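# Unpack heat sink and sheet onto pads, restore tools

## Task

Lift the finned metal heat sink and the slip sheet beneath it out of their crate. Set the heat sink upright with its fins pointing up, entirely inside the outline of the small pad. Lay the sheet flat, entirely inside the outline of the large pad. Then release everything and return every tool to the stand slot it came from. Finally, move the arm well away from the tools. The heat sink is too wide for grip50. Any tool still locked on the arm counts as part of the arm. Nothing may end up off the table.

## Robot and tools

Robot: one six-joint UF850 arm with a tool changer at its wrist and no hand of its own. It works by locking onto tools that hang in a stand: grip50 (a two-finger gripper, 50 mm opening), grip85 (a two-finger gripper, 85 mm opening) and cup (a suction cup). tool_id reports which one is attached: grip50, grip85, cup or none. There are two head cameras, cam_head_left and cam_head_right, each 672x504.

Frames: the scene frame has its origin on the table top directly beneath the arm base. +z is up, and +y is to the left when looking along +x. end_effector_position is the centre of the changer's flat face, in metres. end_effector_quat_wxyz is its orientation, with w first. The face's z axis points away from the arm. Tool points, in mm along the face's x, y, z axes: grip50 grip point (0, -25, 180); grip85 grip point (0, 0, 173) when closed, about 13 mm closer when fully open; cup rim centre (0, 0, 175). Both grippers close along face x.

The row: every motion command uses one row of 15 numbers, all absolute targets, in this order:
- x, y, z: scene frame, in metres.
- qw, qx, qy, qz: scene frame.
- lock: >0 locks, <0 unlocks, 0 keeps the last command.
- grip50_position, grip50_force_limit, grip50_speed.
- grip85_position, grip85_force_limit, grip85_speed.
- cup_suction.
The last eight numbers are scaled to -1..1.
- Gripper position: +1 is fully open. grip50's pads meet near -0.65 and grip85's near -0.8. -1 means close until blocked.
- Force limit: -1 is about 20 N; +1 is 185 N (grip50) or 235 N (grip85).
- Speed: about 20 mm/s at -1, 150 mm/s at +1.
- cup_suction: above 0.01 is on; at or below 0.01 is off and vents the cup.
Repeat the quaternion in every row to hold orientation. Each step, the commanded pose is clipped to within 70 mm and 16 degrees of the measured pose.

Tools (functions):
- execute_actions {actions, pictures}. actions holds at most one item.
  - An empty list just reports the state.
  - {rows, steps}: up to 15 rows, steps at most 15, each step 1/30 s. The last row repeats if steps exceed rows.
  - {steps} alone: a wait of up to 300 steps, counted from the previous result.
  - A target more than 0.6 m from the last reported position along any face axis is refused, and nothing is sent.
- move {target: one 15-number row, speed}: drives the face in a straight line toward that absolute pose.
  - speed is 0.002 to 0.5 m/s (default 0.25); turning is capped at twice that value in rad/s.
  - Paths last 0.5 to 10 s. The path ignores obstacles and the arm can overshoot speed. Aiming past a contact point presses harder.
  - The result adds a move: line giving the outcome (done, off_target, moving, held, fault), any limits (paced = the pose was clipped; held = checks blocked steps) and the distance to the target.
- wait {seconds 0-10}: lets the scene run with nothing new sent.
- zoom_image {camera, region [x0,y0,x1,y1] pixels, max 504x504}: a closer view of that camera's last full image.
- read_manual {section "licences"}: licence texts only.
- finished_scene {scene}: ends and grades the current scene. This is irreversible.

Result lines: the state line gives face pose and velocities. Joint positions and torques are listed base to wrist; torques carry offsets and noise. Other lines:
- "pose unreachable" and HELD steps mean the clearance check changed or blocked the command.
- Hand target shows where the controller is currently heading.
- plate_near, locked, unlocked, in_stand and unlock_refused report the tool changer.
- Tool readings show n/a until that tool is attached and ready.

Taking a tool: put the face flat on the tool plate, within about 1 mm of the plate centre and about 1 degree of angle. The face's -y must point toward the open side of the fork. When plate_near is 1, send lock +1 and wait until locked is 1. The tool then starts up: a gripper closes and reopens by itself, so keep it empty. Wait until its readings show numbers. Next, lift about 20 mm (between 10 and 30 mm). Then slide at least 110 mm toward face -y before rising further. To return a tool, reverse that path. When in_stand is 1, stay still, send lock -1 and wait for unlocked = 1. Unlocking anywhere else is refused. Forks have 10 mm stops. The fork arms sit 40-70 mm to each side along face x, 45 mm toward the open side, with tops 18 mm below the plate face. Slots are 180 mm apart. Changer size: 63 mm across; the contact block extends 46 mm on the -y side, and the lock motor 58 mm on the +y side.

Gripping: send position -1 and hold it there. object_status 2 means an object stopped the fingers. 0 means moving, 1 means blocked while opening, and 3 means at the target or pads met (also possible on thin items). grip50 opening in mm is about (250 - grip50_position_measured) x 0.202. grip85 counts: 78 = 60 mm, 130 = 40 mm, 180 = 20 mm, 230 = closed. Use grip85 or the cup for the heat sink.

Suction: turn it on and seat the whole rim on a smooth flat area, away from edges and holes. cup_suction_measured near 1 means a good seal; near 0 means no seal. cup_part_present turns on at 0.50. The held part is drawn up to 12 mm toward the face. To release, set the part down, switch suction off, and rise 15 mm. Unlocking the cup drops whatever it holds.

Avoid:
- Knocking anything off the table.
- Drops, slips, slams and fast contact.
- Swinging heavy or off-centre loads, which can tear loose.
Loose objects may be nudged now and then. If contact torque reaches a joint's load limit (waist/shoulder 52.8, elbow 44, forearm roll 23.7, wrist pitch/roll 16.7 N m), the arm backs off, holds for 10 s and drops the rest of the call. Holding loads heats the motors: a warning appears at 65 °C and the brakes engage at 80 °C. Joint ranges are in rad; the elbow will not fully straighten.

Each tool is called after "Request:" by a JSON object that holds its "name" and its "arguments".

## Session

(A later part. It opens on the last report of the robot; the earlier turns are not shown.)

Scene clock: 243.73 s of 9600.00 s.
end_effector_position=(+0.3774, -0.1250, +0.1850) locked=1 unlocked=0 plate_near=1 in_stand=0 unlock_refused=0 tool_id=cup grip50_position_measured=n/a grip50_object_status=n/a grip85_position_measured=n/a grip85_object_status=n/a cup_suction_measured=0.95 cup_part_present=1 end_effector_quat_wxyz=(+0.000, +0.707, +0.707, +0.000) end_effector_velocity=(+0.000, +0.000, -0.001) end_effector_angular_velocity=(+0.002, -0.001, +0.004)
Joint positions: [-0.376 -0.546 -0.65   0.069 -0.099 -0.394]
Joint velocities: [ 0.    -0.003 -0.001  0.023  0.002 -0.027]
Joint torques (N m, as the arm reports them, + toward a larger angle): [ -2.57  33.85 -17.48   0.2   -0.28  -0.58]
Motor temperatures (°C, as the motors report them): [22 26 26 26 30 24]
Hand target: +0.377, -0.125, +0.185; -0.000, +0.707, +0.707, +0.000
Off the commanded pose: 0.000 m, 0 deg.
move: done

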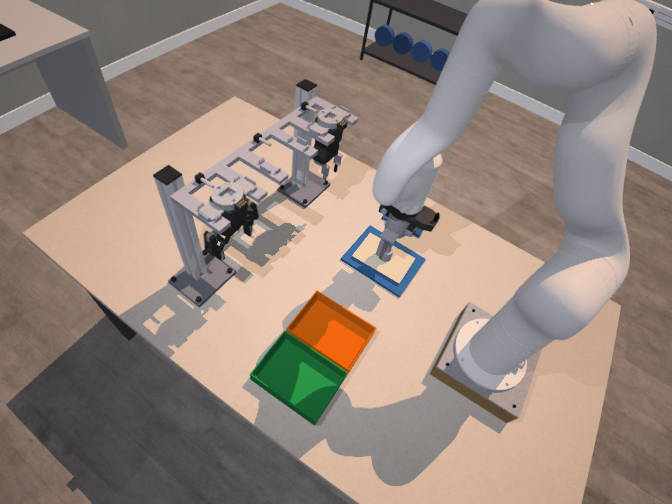

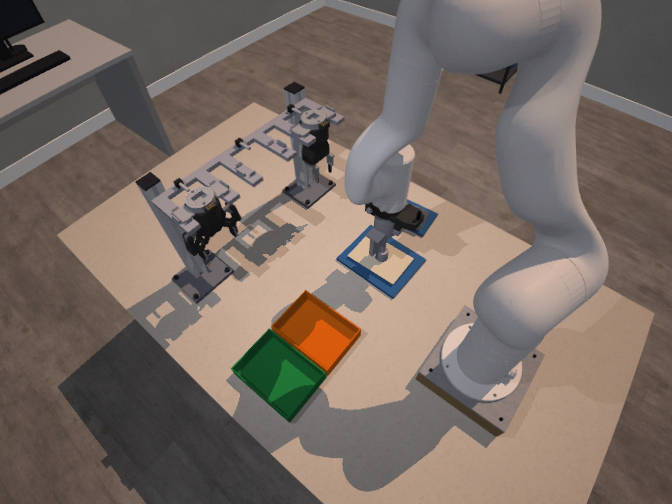

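Request:
{"name": "move", "arguments": {"target": [0.375,-0.124,0.1765,0,0.7071,0.7071,0,0,1,0,0,1,0,0,1], "speed": 0.006}}

Request:
{"name": "execute_actions", "arguments": {"actions": [{"rows":[[0.375,-0.124,0.1765,0,0.7071,0.7071,0,0,1,0,0,1,0,0,0]],"steps":15}], "pictures": false}}

Request:
{"name": "move", "arguments": {"target": [0.375,-0.124,0.20,0,0.7071,0.7071,0,0,1,0,0,1,0,0,0], "speed": 0.02}}

Request:
{"name": "move", "arguments": {"target": [0.50,0.0224,0.385,0,0.7175,0.6966,0,0,1,0,0,1,0,0,0], "speed": 0.2}}

Request:
{"name": "move", "arguments": {"target": [0.6509,0.0179,0.385,0,0.7175,0.6966,0,0,1,0,0,1,0,0,0], "speed": 0.06}}

Request:
{"name": "move", "arguments": {"target": [0.6509,0.0179,0.3648,0,0.7175,0.6966,0,0,1,0,0,1,0,0,0], "speed": 0.01}}

Request:
{"name": "zoom_image", "arguments": {"camera": "cam_head_left", "region": [320,180,460,320]}}

Scene clock: 252.57 s of 9600.00 s.
end_effector_position=(+0.3752, -0.1241, +0.1768) locked=1 unlocked=0 plate_near=1 in_stand=0 unlock_refused=0 tool_id=cup grip50_position_measured=n/a grip50_object_status=n/a grip85_position_measured=n/a grip85_object_status=n/a cup_suction_measured=0.95 cup_part_present=1 end_effector_quat_wxyz=(+0.000, +0.707, +0.707, +0.000) end_effector_velocity=(-0.000, +0.000, -0.001) end_effector_angular_velocity=(+0.001, +0.001, +0.000)
Joint positions: [-0.375 -0.566 -0.648  0.088 -0.077 -0.411]
Joint velocities: [-0.    -0.002  0.     0.006  0.001 -0.006]
Joint torques (N m, as the arm reports them, + toward a larger angle): [ -1.73  29.7  -15.65   0.16   0.08  -0.62]
Motor temperatures (°C, as the motors report them): [22 26 26 26 30 24]
Hand target: +0.375, -0.124, +0.176; -0.000, +0.707, +0.707, +0.000
Off the commanded pose: 0.000 m, 0 deg.
move: done

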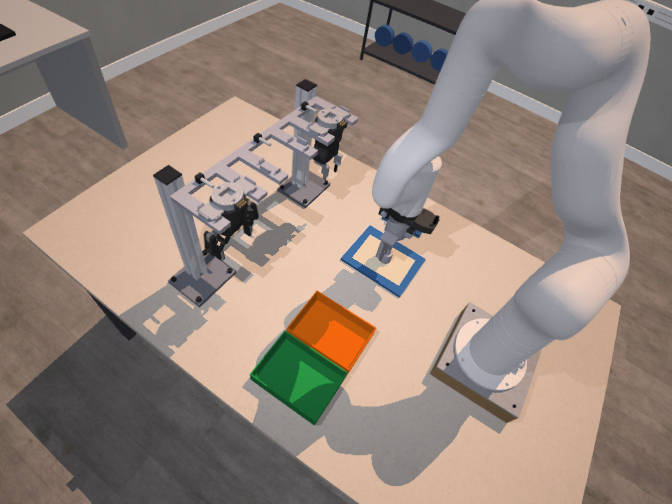

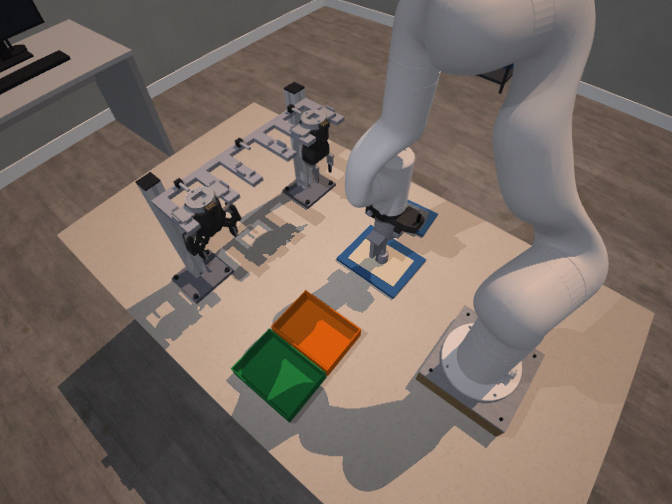

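Scene clock: 253.07 s of 9600.00 s.
end_effector_position=(+0.3752, -0.1241, +0.1768) locked=1 unlocked=0 plate_near=1 in_stand=0 unlock_refused=0 tool_id=cup grip50_position_measured=n/a grip50_object_status=n/a grip85_position_measured=n/a grip85_object_status=n/a cup_suction_measured=0.00 cup_part_present=0 end_effector_quat_wxyz=(+0.000, +0.707, +0.707, +0.000) end_effector_velocity=(+0.000, +0.000, -0.000) end_effector_angular_velocity=(-0.000, -0.000, -0.000)
Joint positions: [-0.375 -0.566 -0.648  0.088 -0.077 -0.412]
Joint velocities: [ 0.001 -0.001 -0.     0.     0.001  0.001]
Joint torques (N m, as the arm reports them, + toward a larger angle): [ -1.23  20.32 -12.75   0.08   1.61  -0.64]
Motor temperatures (°C, as the motors report them): [22 26 26 26 30 24]
Hand target: +0.375, -0.124, +0.176; -0.000, +0.707, +0.707, -0.000
Off the commanded pose: 0.000 m, 0 deg.
Steps of this call (steps 1 to 15: all 15 steps of this action). Readings (end_effector_position | what the end effector reports):
1: (+0.3752, -0.1241, +0.1767) | locked=1 unlocked=0 plate_near=1 in_stand=0 unlock_refused=0 tool_id=cup grip50_position_measured=n/a grip50_object_status=n/a grip85_position_measured=n/a grip85_object_status=n/a cup_suction_measured=0.78 cup_part_present=1
2: (+0.3753, -0.1241, +0.1769) | locked=1 unlocked=0 plate_near=1 in_stand=0 unlock_refused=0 tool_id=cup grip50_position_measured=n/a grip50_object_status=n/a grip85_position_measured=n/a grip85_object_status=n/a cup_suction_measured=0.18 cup_part_present=0
4: (+0.3753, -0.1241, +0.1770) | locked=1 unlocked=0 plate_near=1 in_stand=0 unlock_refused=0 tool_id=cup grip50_position_measured=n/a grip50_object_status=n/a grip85_position_measured=n/a grip85_object_status=n/a cup_suction_measured=0.00 cup_part_present=0
8: (+0.3752, -0.1241, +0.1769) | locked=1 unlocked=0 plate_near=1 in_stand=0 unlock_refused=0 tool_id=cup grip50_position_measured=n/a grip50_object_status=n/a grip85_position_measured=n/a grip85_object_status=n/a cup_suction_measured=0.00 cup_part_present=0
15: the state above

Scene clock: 254.73 s of 9600.00 s.
end_effector_position=(+0.3749, -0.1240, +0.1999) locked=1 unlocked=0 plate_near=1 in_stand=0 unlock_refused=0 tool_id=cup grip50_position_measured=n/a grip50_object_status=n/a grip85_position_measured=n/a grip85_object_status=n/a cup_suction_measured=0.00 cup_part_present=0 end_effector_quat_wxyz=(+0.000, +0.707, +0.707, -0.000) end_effector_velocity=(-0.001, +0.000, +0.001) end_effector_angular_velocity=(+0.000, +0.002, -0.001)
Joint positions: [-0.375 -0.501 -0.636  0.052 -0.13  -0.376]
Joint velocities: [ 0.     0.004  0.001 -0.005 -0.004  0.006]
Joint torques (N m, as the arm reports them, + toward a larger angle): [ -1.69  32.95 -18.63   0.11  -0.24  -0.65]
Motor temperatures (°C, as the motors report them): [22 26 26 26 30 24]
Hand target: +0.375, -0.124, +0.200; +0.000, +0.707, +0.707, -0.000
Off the commanded pose: 0.000 m, 0 deg.
move: done

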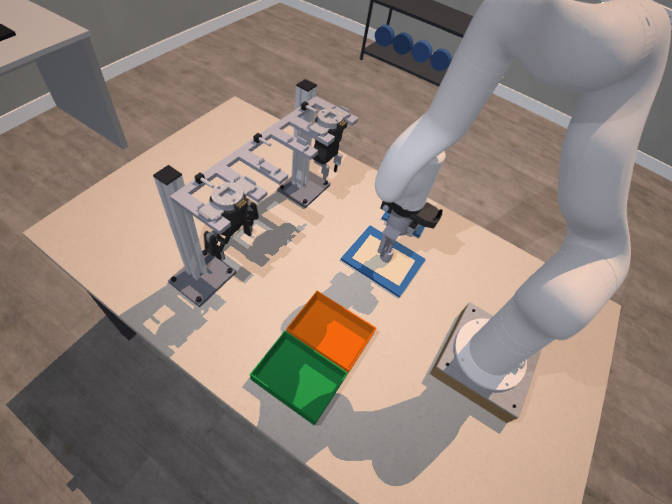

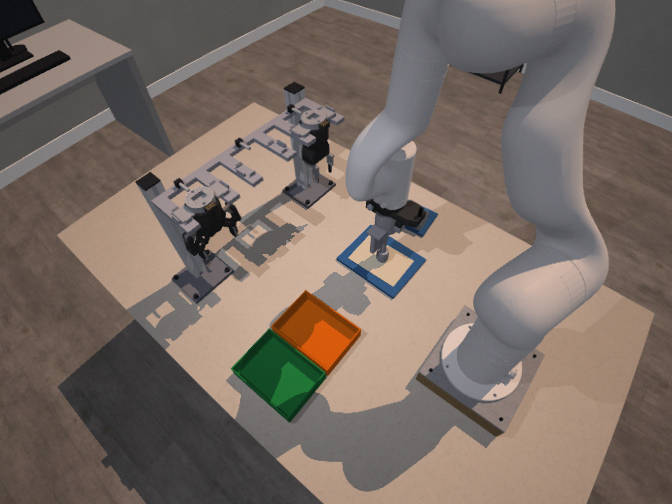

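Scene clock: 256.57 s of 9600.00 s.
end_effector_position=(+0.4991, +0.0226, +0.3855) locked=1 unlocked=0 plate_near=1 in_stand=0 unlock_refused=0 tool_id=cup grip50_position_measured=n/a grip50_object_status=n/a grip85_position_measured=n/a grip85_object_status=n/a cup_suction_measured=0.00 cup_part_present=0 end_effector_quat_wxyz=(-0.000, +0.718, +0.696, +0.000) end_effector_velocity=(+0.002, +0.001, +0.002) end_effector_angular_velocity=(-0.001, -0.003, -0.001)
Joint positions: [-0.01  -0.303 -0.962  0.008 -0.652  0.064]
Joint velocities: [ 0.002  0.    -0.005 -0.001 -0.003  0.004]
Joint torques (N m, as the arm reports them, + toward a larger angle): [ -1.75  35.39 -30.57   0.57  -0.2   -0.65]
Motor temperatures (°C, as the motors report them): [22 26 26 26 30 24]
Hand target: +0.499, +0.023, +0.386; -0.000, +0.718, +0.696, +0.000
Off the commanded pose: 0.001 m, 0 deg.
move: done

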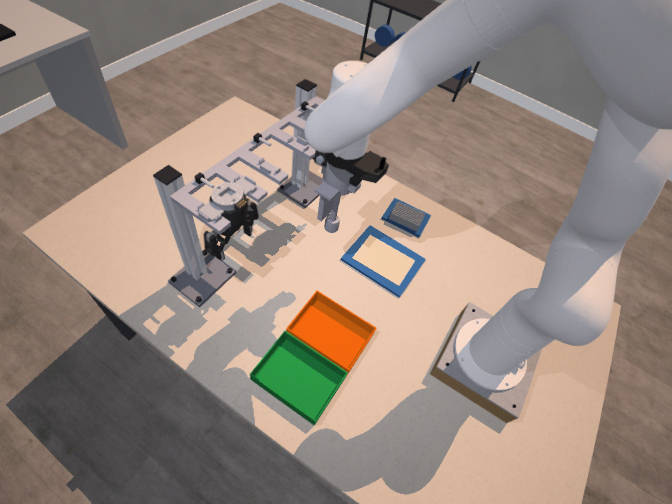

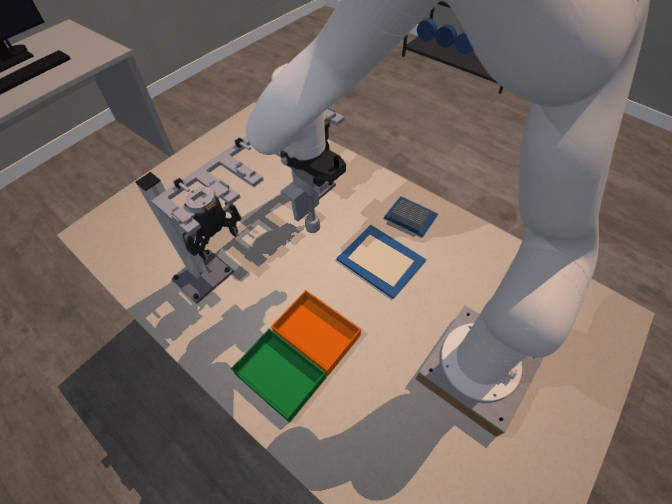

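Scene clock: 259.47 s of 9600.00 s.
end_effector_position=(+0.6506, +0.0176, +0.3856) locked=1 unlocked=0 plate_near=1 in_stand=0 unlock_refused=0 tool_id=cup grip50_position_measured=n/a grip50_object_status=n/a grip85_position_measured=n/a grip85_object_status=n/a cup_suction_measured=0.00 cup_part_present=0 end_effector_quat_wxyz=(+0.000, +0.718, +0.696, -0.000) end_effector_velocity=(+0.001, +0.000, -0.000) end_effector_angular_velocity=(+0.001, +0.001, -0.001)
Joint positions: [-0.027 -0.645 -1.459  0.006 -0.807  0.05 ]
Joint velocities: [ 0.    -0.004 -0.006  0.001 -0.002  0.   ]
Joint torques (N m, as the arm reports them, + toward a larger angle): [ -2.39  48.56 -32.43   0.67  -0.27  -0.61]
Motor temperatures (°C, as the motors report them): [22 26 26 26 30 24]
Hand target: +0.651, +0.018, +0.386; +0.000, +0.718, +0.696, -0.000
Off the commanded pose: 0.001 m, 0 deg.
move: done

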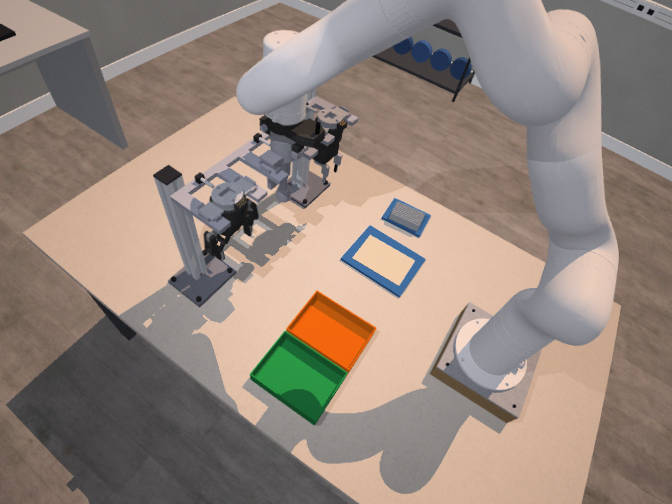

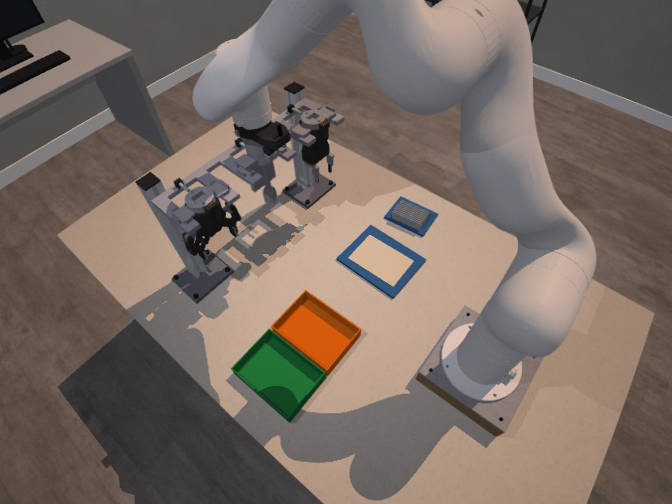

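Scene clock: 261.77 s of 9600.00 s.
end_effector_position=(+0.6511, +0.0179, +0.3650) locked=1 unlocked=0 plate_near=1 in_stand=1 unlock_refused=0 tool_id=cup grip50_position_measured=n/a grip50_object_status=n/a grip85_position_measured=n/a grip85_object_status=n/a cup_suction_measured=0.00 cup_part_present=0 end_effector_quat_wxyz=(+0.000, +0.717, +0.697, +0.000) end_effector_velocity=(+0.000, -0.001, -0.001) end_effector_angular_velocity=(-0.000, -0.001, -0.002)
Joint positions: [-0.026 -0.669 -1.447  0.007 -0.771  0.049]
Joint velocities: [-0.001 -0.001  0.    -0.001  0.002  0.001]
Joint torques (N m, as the arm reports them, + toward a larger angle): [ -2.23  48.59 -31.78   0.35  -0.21  -0.65]
Motor temperatures (°C, as the motors report them): [22 26 26 26 30 24]
Hand target: +0.651, +0.018, +0.365; -0.000, +0.717, +0.697, +0.000
Off the commanded pose: 0.000 m, 0 deg.
move: done

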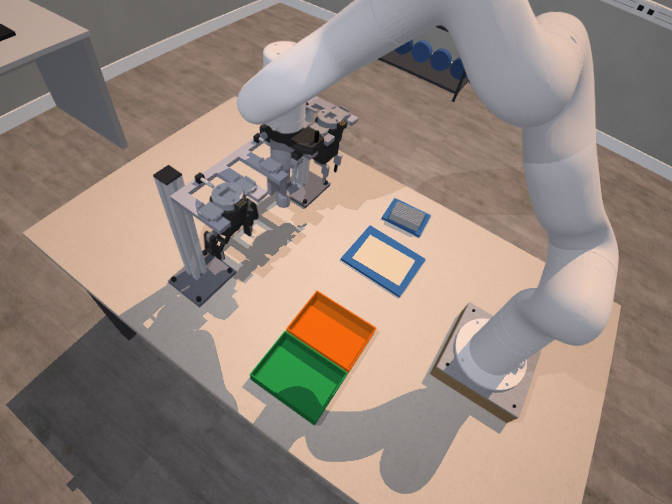

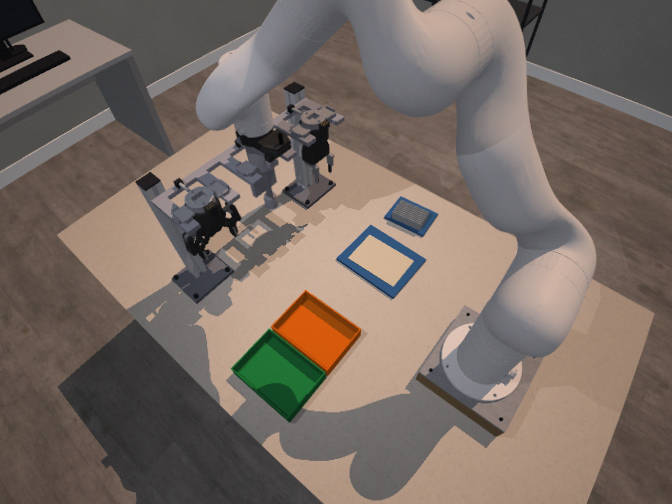

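Region (320, 180, 460, 320) of cam_head_left's 672x504 image, scaled by 3.600, with more detail than that image has.

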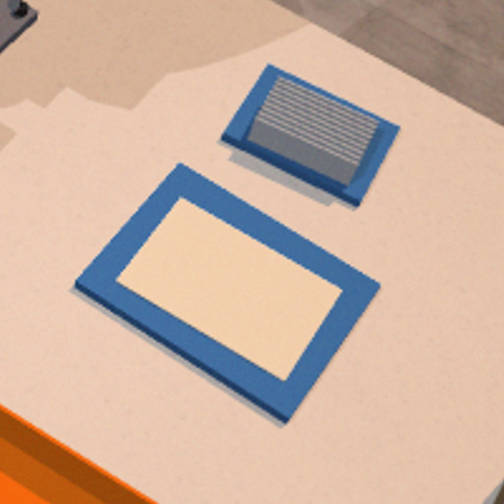

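Request:
{"name": "execute_actions", "arguments": {"actions": [{"rows":[[0.6509,0.0179,0.3648,0,0.7175,0.6966,0,-1,1,0,0,1,0,0,0]],"steps":15}], "pictures": false}}

Request:
{"name": "execute_actions", "arguments": {"actions": [{"steps":25}], "pictures": false}}

Scene clock: 264.07 s of 9600.00 s.
end_effector_position=(+0.6509, +0.0179, +0.3647) locked=0 unlocked=0 plate_near=1 in_stand=1 unlock_refused=0 tool_id=none grip50_position_measured=n/a grip50_object_status=n/a grip85_position_measured=n/a grip85_object_status=n/a cup_suction_measured=n/a cup_part_present=n/a end_effector_quat_wxyz=(-0.000, +0.717, +0.697, -0.000) end_effector_velocity=(+0.000, -0.000, +0.000) end_effector_angular_velocity=(+0.000, -0.000, -0.000)
Joint positions: [-0.026 -0.669 -1.447  0.007 -0.77   0.049]
Joint velocities: [-0.001  0.    -0.     0.    -0.    -0.   ]
Joint torques (N m, as the arm reports them, + toward a larger angle): [ -2.45  40.65 -25.8    0.39  -0.13  -0.64]
Motor temperatures (°C, as the motors report them): [22 26 26 26 30 24]
Hand target: +0.651, +0.018, +0.365; -0.000, +0.717, +0.697, +0.000
Off the commanded pose: 0.000 m, 0 deg.
Steps of this call (steps 1 to 54: nothing new was sent; steps 55 to 69: all 15 steps of this action). Readings (end_effector_position | what the end effector reports):
55: (+0.6509, +0.0179, +0.3647) | locked=1 unlocked=0 plate_near=1 in_stand=1 unlock_refused=0 tool_id=cup grip50_position_measured=n/a grip50_object_status=n/a grip85_position_measured=n/a grip85_object_status=n/a cup_suction_measured=0.00 cup_part_present=0
56: (+0.6509, +0.0179, +0.3647) | locked=1 unlocked=0 plate_near=1 in_stand=1 unlock_refused=0 tool_id=cup grip50_position_measured=n/a grip50_object_status=n/a grip85_position_measured=n/a grip85_object_status=n/a cup_suction_measured=0.00 cup_part_present=0
58: (+0.6509, +0.0179, +0.3647) | locked=1 unlocked=0 plate_near=1 in_stand=1 unlock_refused=0 tool_id=cup grip50_position_measured=n/a grip50_object_status=n/a grip85_position_measured=n/a grip85_object_status=n/a cup_suction_measured=0.00 cup_part_present=0
62: (+0.6509, +0.0179, +0.3647) | locked=0 unlocked=0 plate_near=1 in_stand=1 unlock_refused=0 tool_id=none grip50_position_measured=n/a grip50_object_status=n/a grip85_position_measured=n/a grip85_object_status=n/a cup_suction_measured=n/a cup_part_present=n/a
69: the state above

Scene clock: 264.90 s of 9600.00 s.
end_effector_position=(+0.6509, +0.0179, +0.3648) locked=0 unlocked=1 plate_near=1 in_stand=1 unlock_refused=0 tool_id=none grip50_position_measured=n/a grip50_object_status=n/a grip85_position_measured=n/a grip85_object_status=n/a cup_suction_measured=n/a cup_part_present=n/a end_effector_quat_wxyz=(-0.000, +0.717, +0.697, -0.000) end_effector_velocity=(-0.000, +0.000, +0.001) end_effector_angular_velocity=(+0.001, -0.001, -0.001)
Joint positions: [-0.026 -0.669 -1.447  0.006 -0.77   0.049]
Joint velocities: [ 0.     0.001  0.     0.002 -0.     0.   ]
Joint torques (N m, as the arm reports them, + toward a larger angle): [ -1.85  41.38 -26.44   0.55  -0.2   -0.61]
Motor temperatures (°C, as the motors report them): [22 26 26 26 30 24]
Hand target: +0.651, +0.018, +0.365; -0.000, +0.717, +0.697, +0.000
Off the commanded pose: 0.000 m, 0 deg.
Steps of this call (steps 1 to 25: nothing new was sent). Readings (end_effector_position | what the end effector reports):
1: (+0.6509, +0.0179, +0.3647) | locked=0 unlocked=0 plate_near=1 in_stand=1 unlock_refused=0 tool_id=none grip50_position_measured=n/a grip50_object_status=n/a grip85_position_measured=n/a grip85_object_status=n/a cup_suction_measured=n/a cup_part_present=n/a
2: (+0.6509, +0.0179, +0.3647) | locked=0 unlocked=0 plate_near=1 in_stand=1 unlock_refused=0 tool_id=none grip50_position_measured=n/a grip50_object_status=n/a grip85_position_measured=n/a grip85_object_status=n/a cup_suction_measured=n/a cup_part_present=n/a
4: (+0.6509, +0.0179, +0.3647) | locked=0 unlocked=0 plate_near=1 in_stand=1 unlock_refused=0 tool_id=none grip50_position_measured=n/a grip50_object_status=n/a grip85_position_measured=n/a grip85_object_status=n/a cup_suction_measured=n/a cup_part_present=n/a
8: (+0.6509, +0.0179, +0.3647) | locked=0 unlocked=0 plate_near=1 in_stand=1 unlock_refused=0 tool_id=none grip50_position_measured=n/a grip50_object_status=n/a grip85_position_measured=n/a grip85_object_status=n/a cup_suction_measured=n/a cup_part_present=n/a
25: the state above

Request:
{"name": "move", "arguments": {"target": [0.6509,0.0179,0.405,0,0.7175,0.6966,0,0,1,0,0,1,0,0,0], "speed": 0.04}}

Request:
{"name": "move", "arguments": {"target": [0.35,0.05,0.45,0,0.7175,0.6966,0,0,1,0,0,1,0,0,0], "speed": 0.2}}

Scene clock: 268.30 s of 9600.00 s.
end_effector_position=(+0.6507, +0.0179, +0.4048) locked=0 unlocked=1 plate_near=0 in_stand=0 unlock_refused=0 tool_id=none grip50_position_measured=n/a grip50_object_status=n/a grip85_position_measured=n/a grip85_object_status=n/a cup_suction_measured=n/a cup_part_present=n/a end_effector_quat_wxyz=(+0.000, +0.718, +0.697, -0.000) end_effector_velocity=(-0.000, -0.000, +0.001) end_effector_angular_velocity=(-0.000, +0.001, -0.001)
Joint positions: [-0.027 -0.625 -1.475  0.006 -0.843  0.05 ]
Joint velocities: [-0.     0.001 -0.001 -0.    -0.003  0.002]
Joint torques (N m, as the arm reports them, + toward a larger angle): [ -1.87  43.58 -28.94   0.69  -0.23  -0.65]
Motor temperatures (°C, as the motors report them): [22 26 26 26 30 24]
Hand target: +0.651, +0.018, +0.405; +0.000, +0.718, +0.697, -0.000
Off the commanded pose: 0.000 m, 0 deg.
move: done

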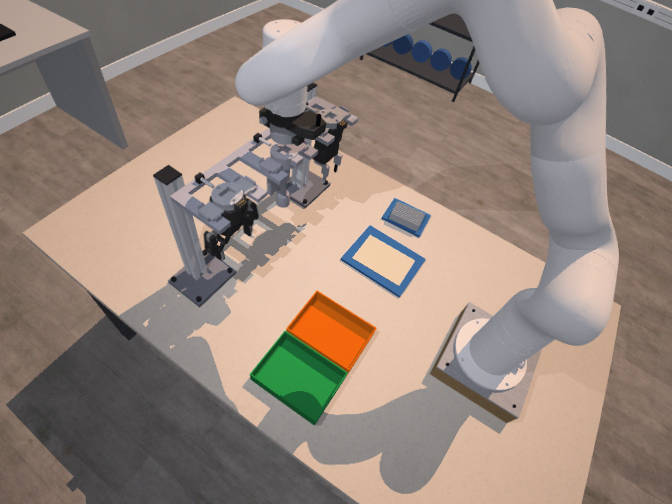

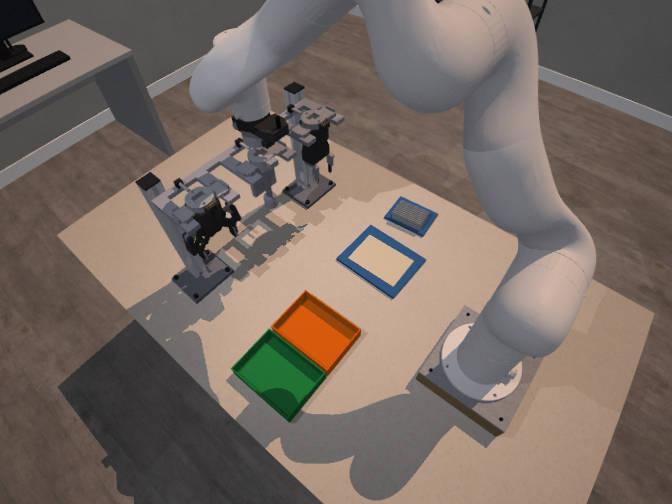

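Scene clock: 270.37 s of 9600.00 s.
end_effector_position=(+0.3502, +0.0505, +0.4489) locked=0 unlocked=1 plate_near=0 in_stand=0 unlock_refused=0 tool_id=none grip50_position_measured=n/a grip50_object_status=n/a grip85_position_measured=n/a grip85_object_status=n/a cup_suction_measured=n/a cup_part_present=n/a end_effector_quat_wxyz=(-0.000, +0.717, +0.697, +0.000) end_effector_velocity=(-0.002, +0.000, +0.001) end_effector_angular_velocity=(+0.001, +0.000, -0.002)
Joint positions: [ 0.086  0.148 -0.636  0.006 -0.775  0.162]
Joint velocities: [ 0.001  0.005  0.003  0.001 -0.002  0.002]
Joint torques (N m, as the arm reports them, + toward a larger angle): [ -2.11  16.05 -28.15   0.48  -0.27  -0.67]
Motor temperatures (°C, as the motors report them): [22 26 26 26 30 24]
Hand target: +0.350, +0.050, +0.449; -0.000, +0.717, +0.697, +0.000
Off the commanded pose: 0.001 m, 0 deg.
move: done

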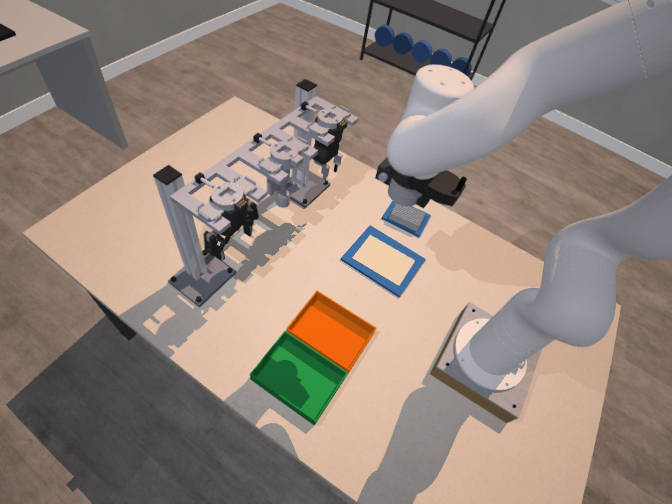

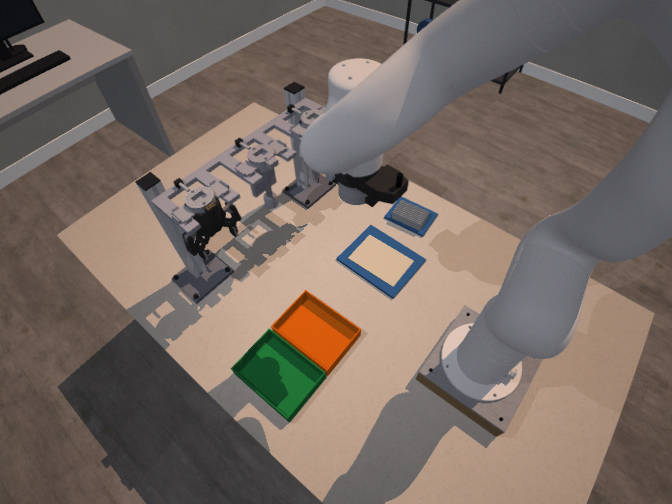

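Request:
{"name": "finished_scene", "arguments": {"scene": 2}}

The scene is finished: the task was done.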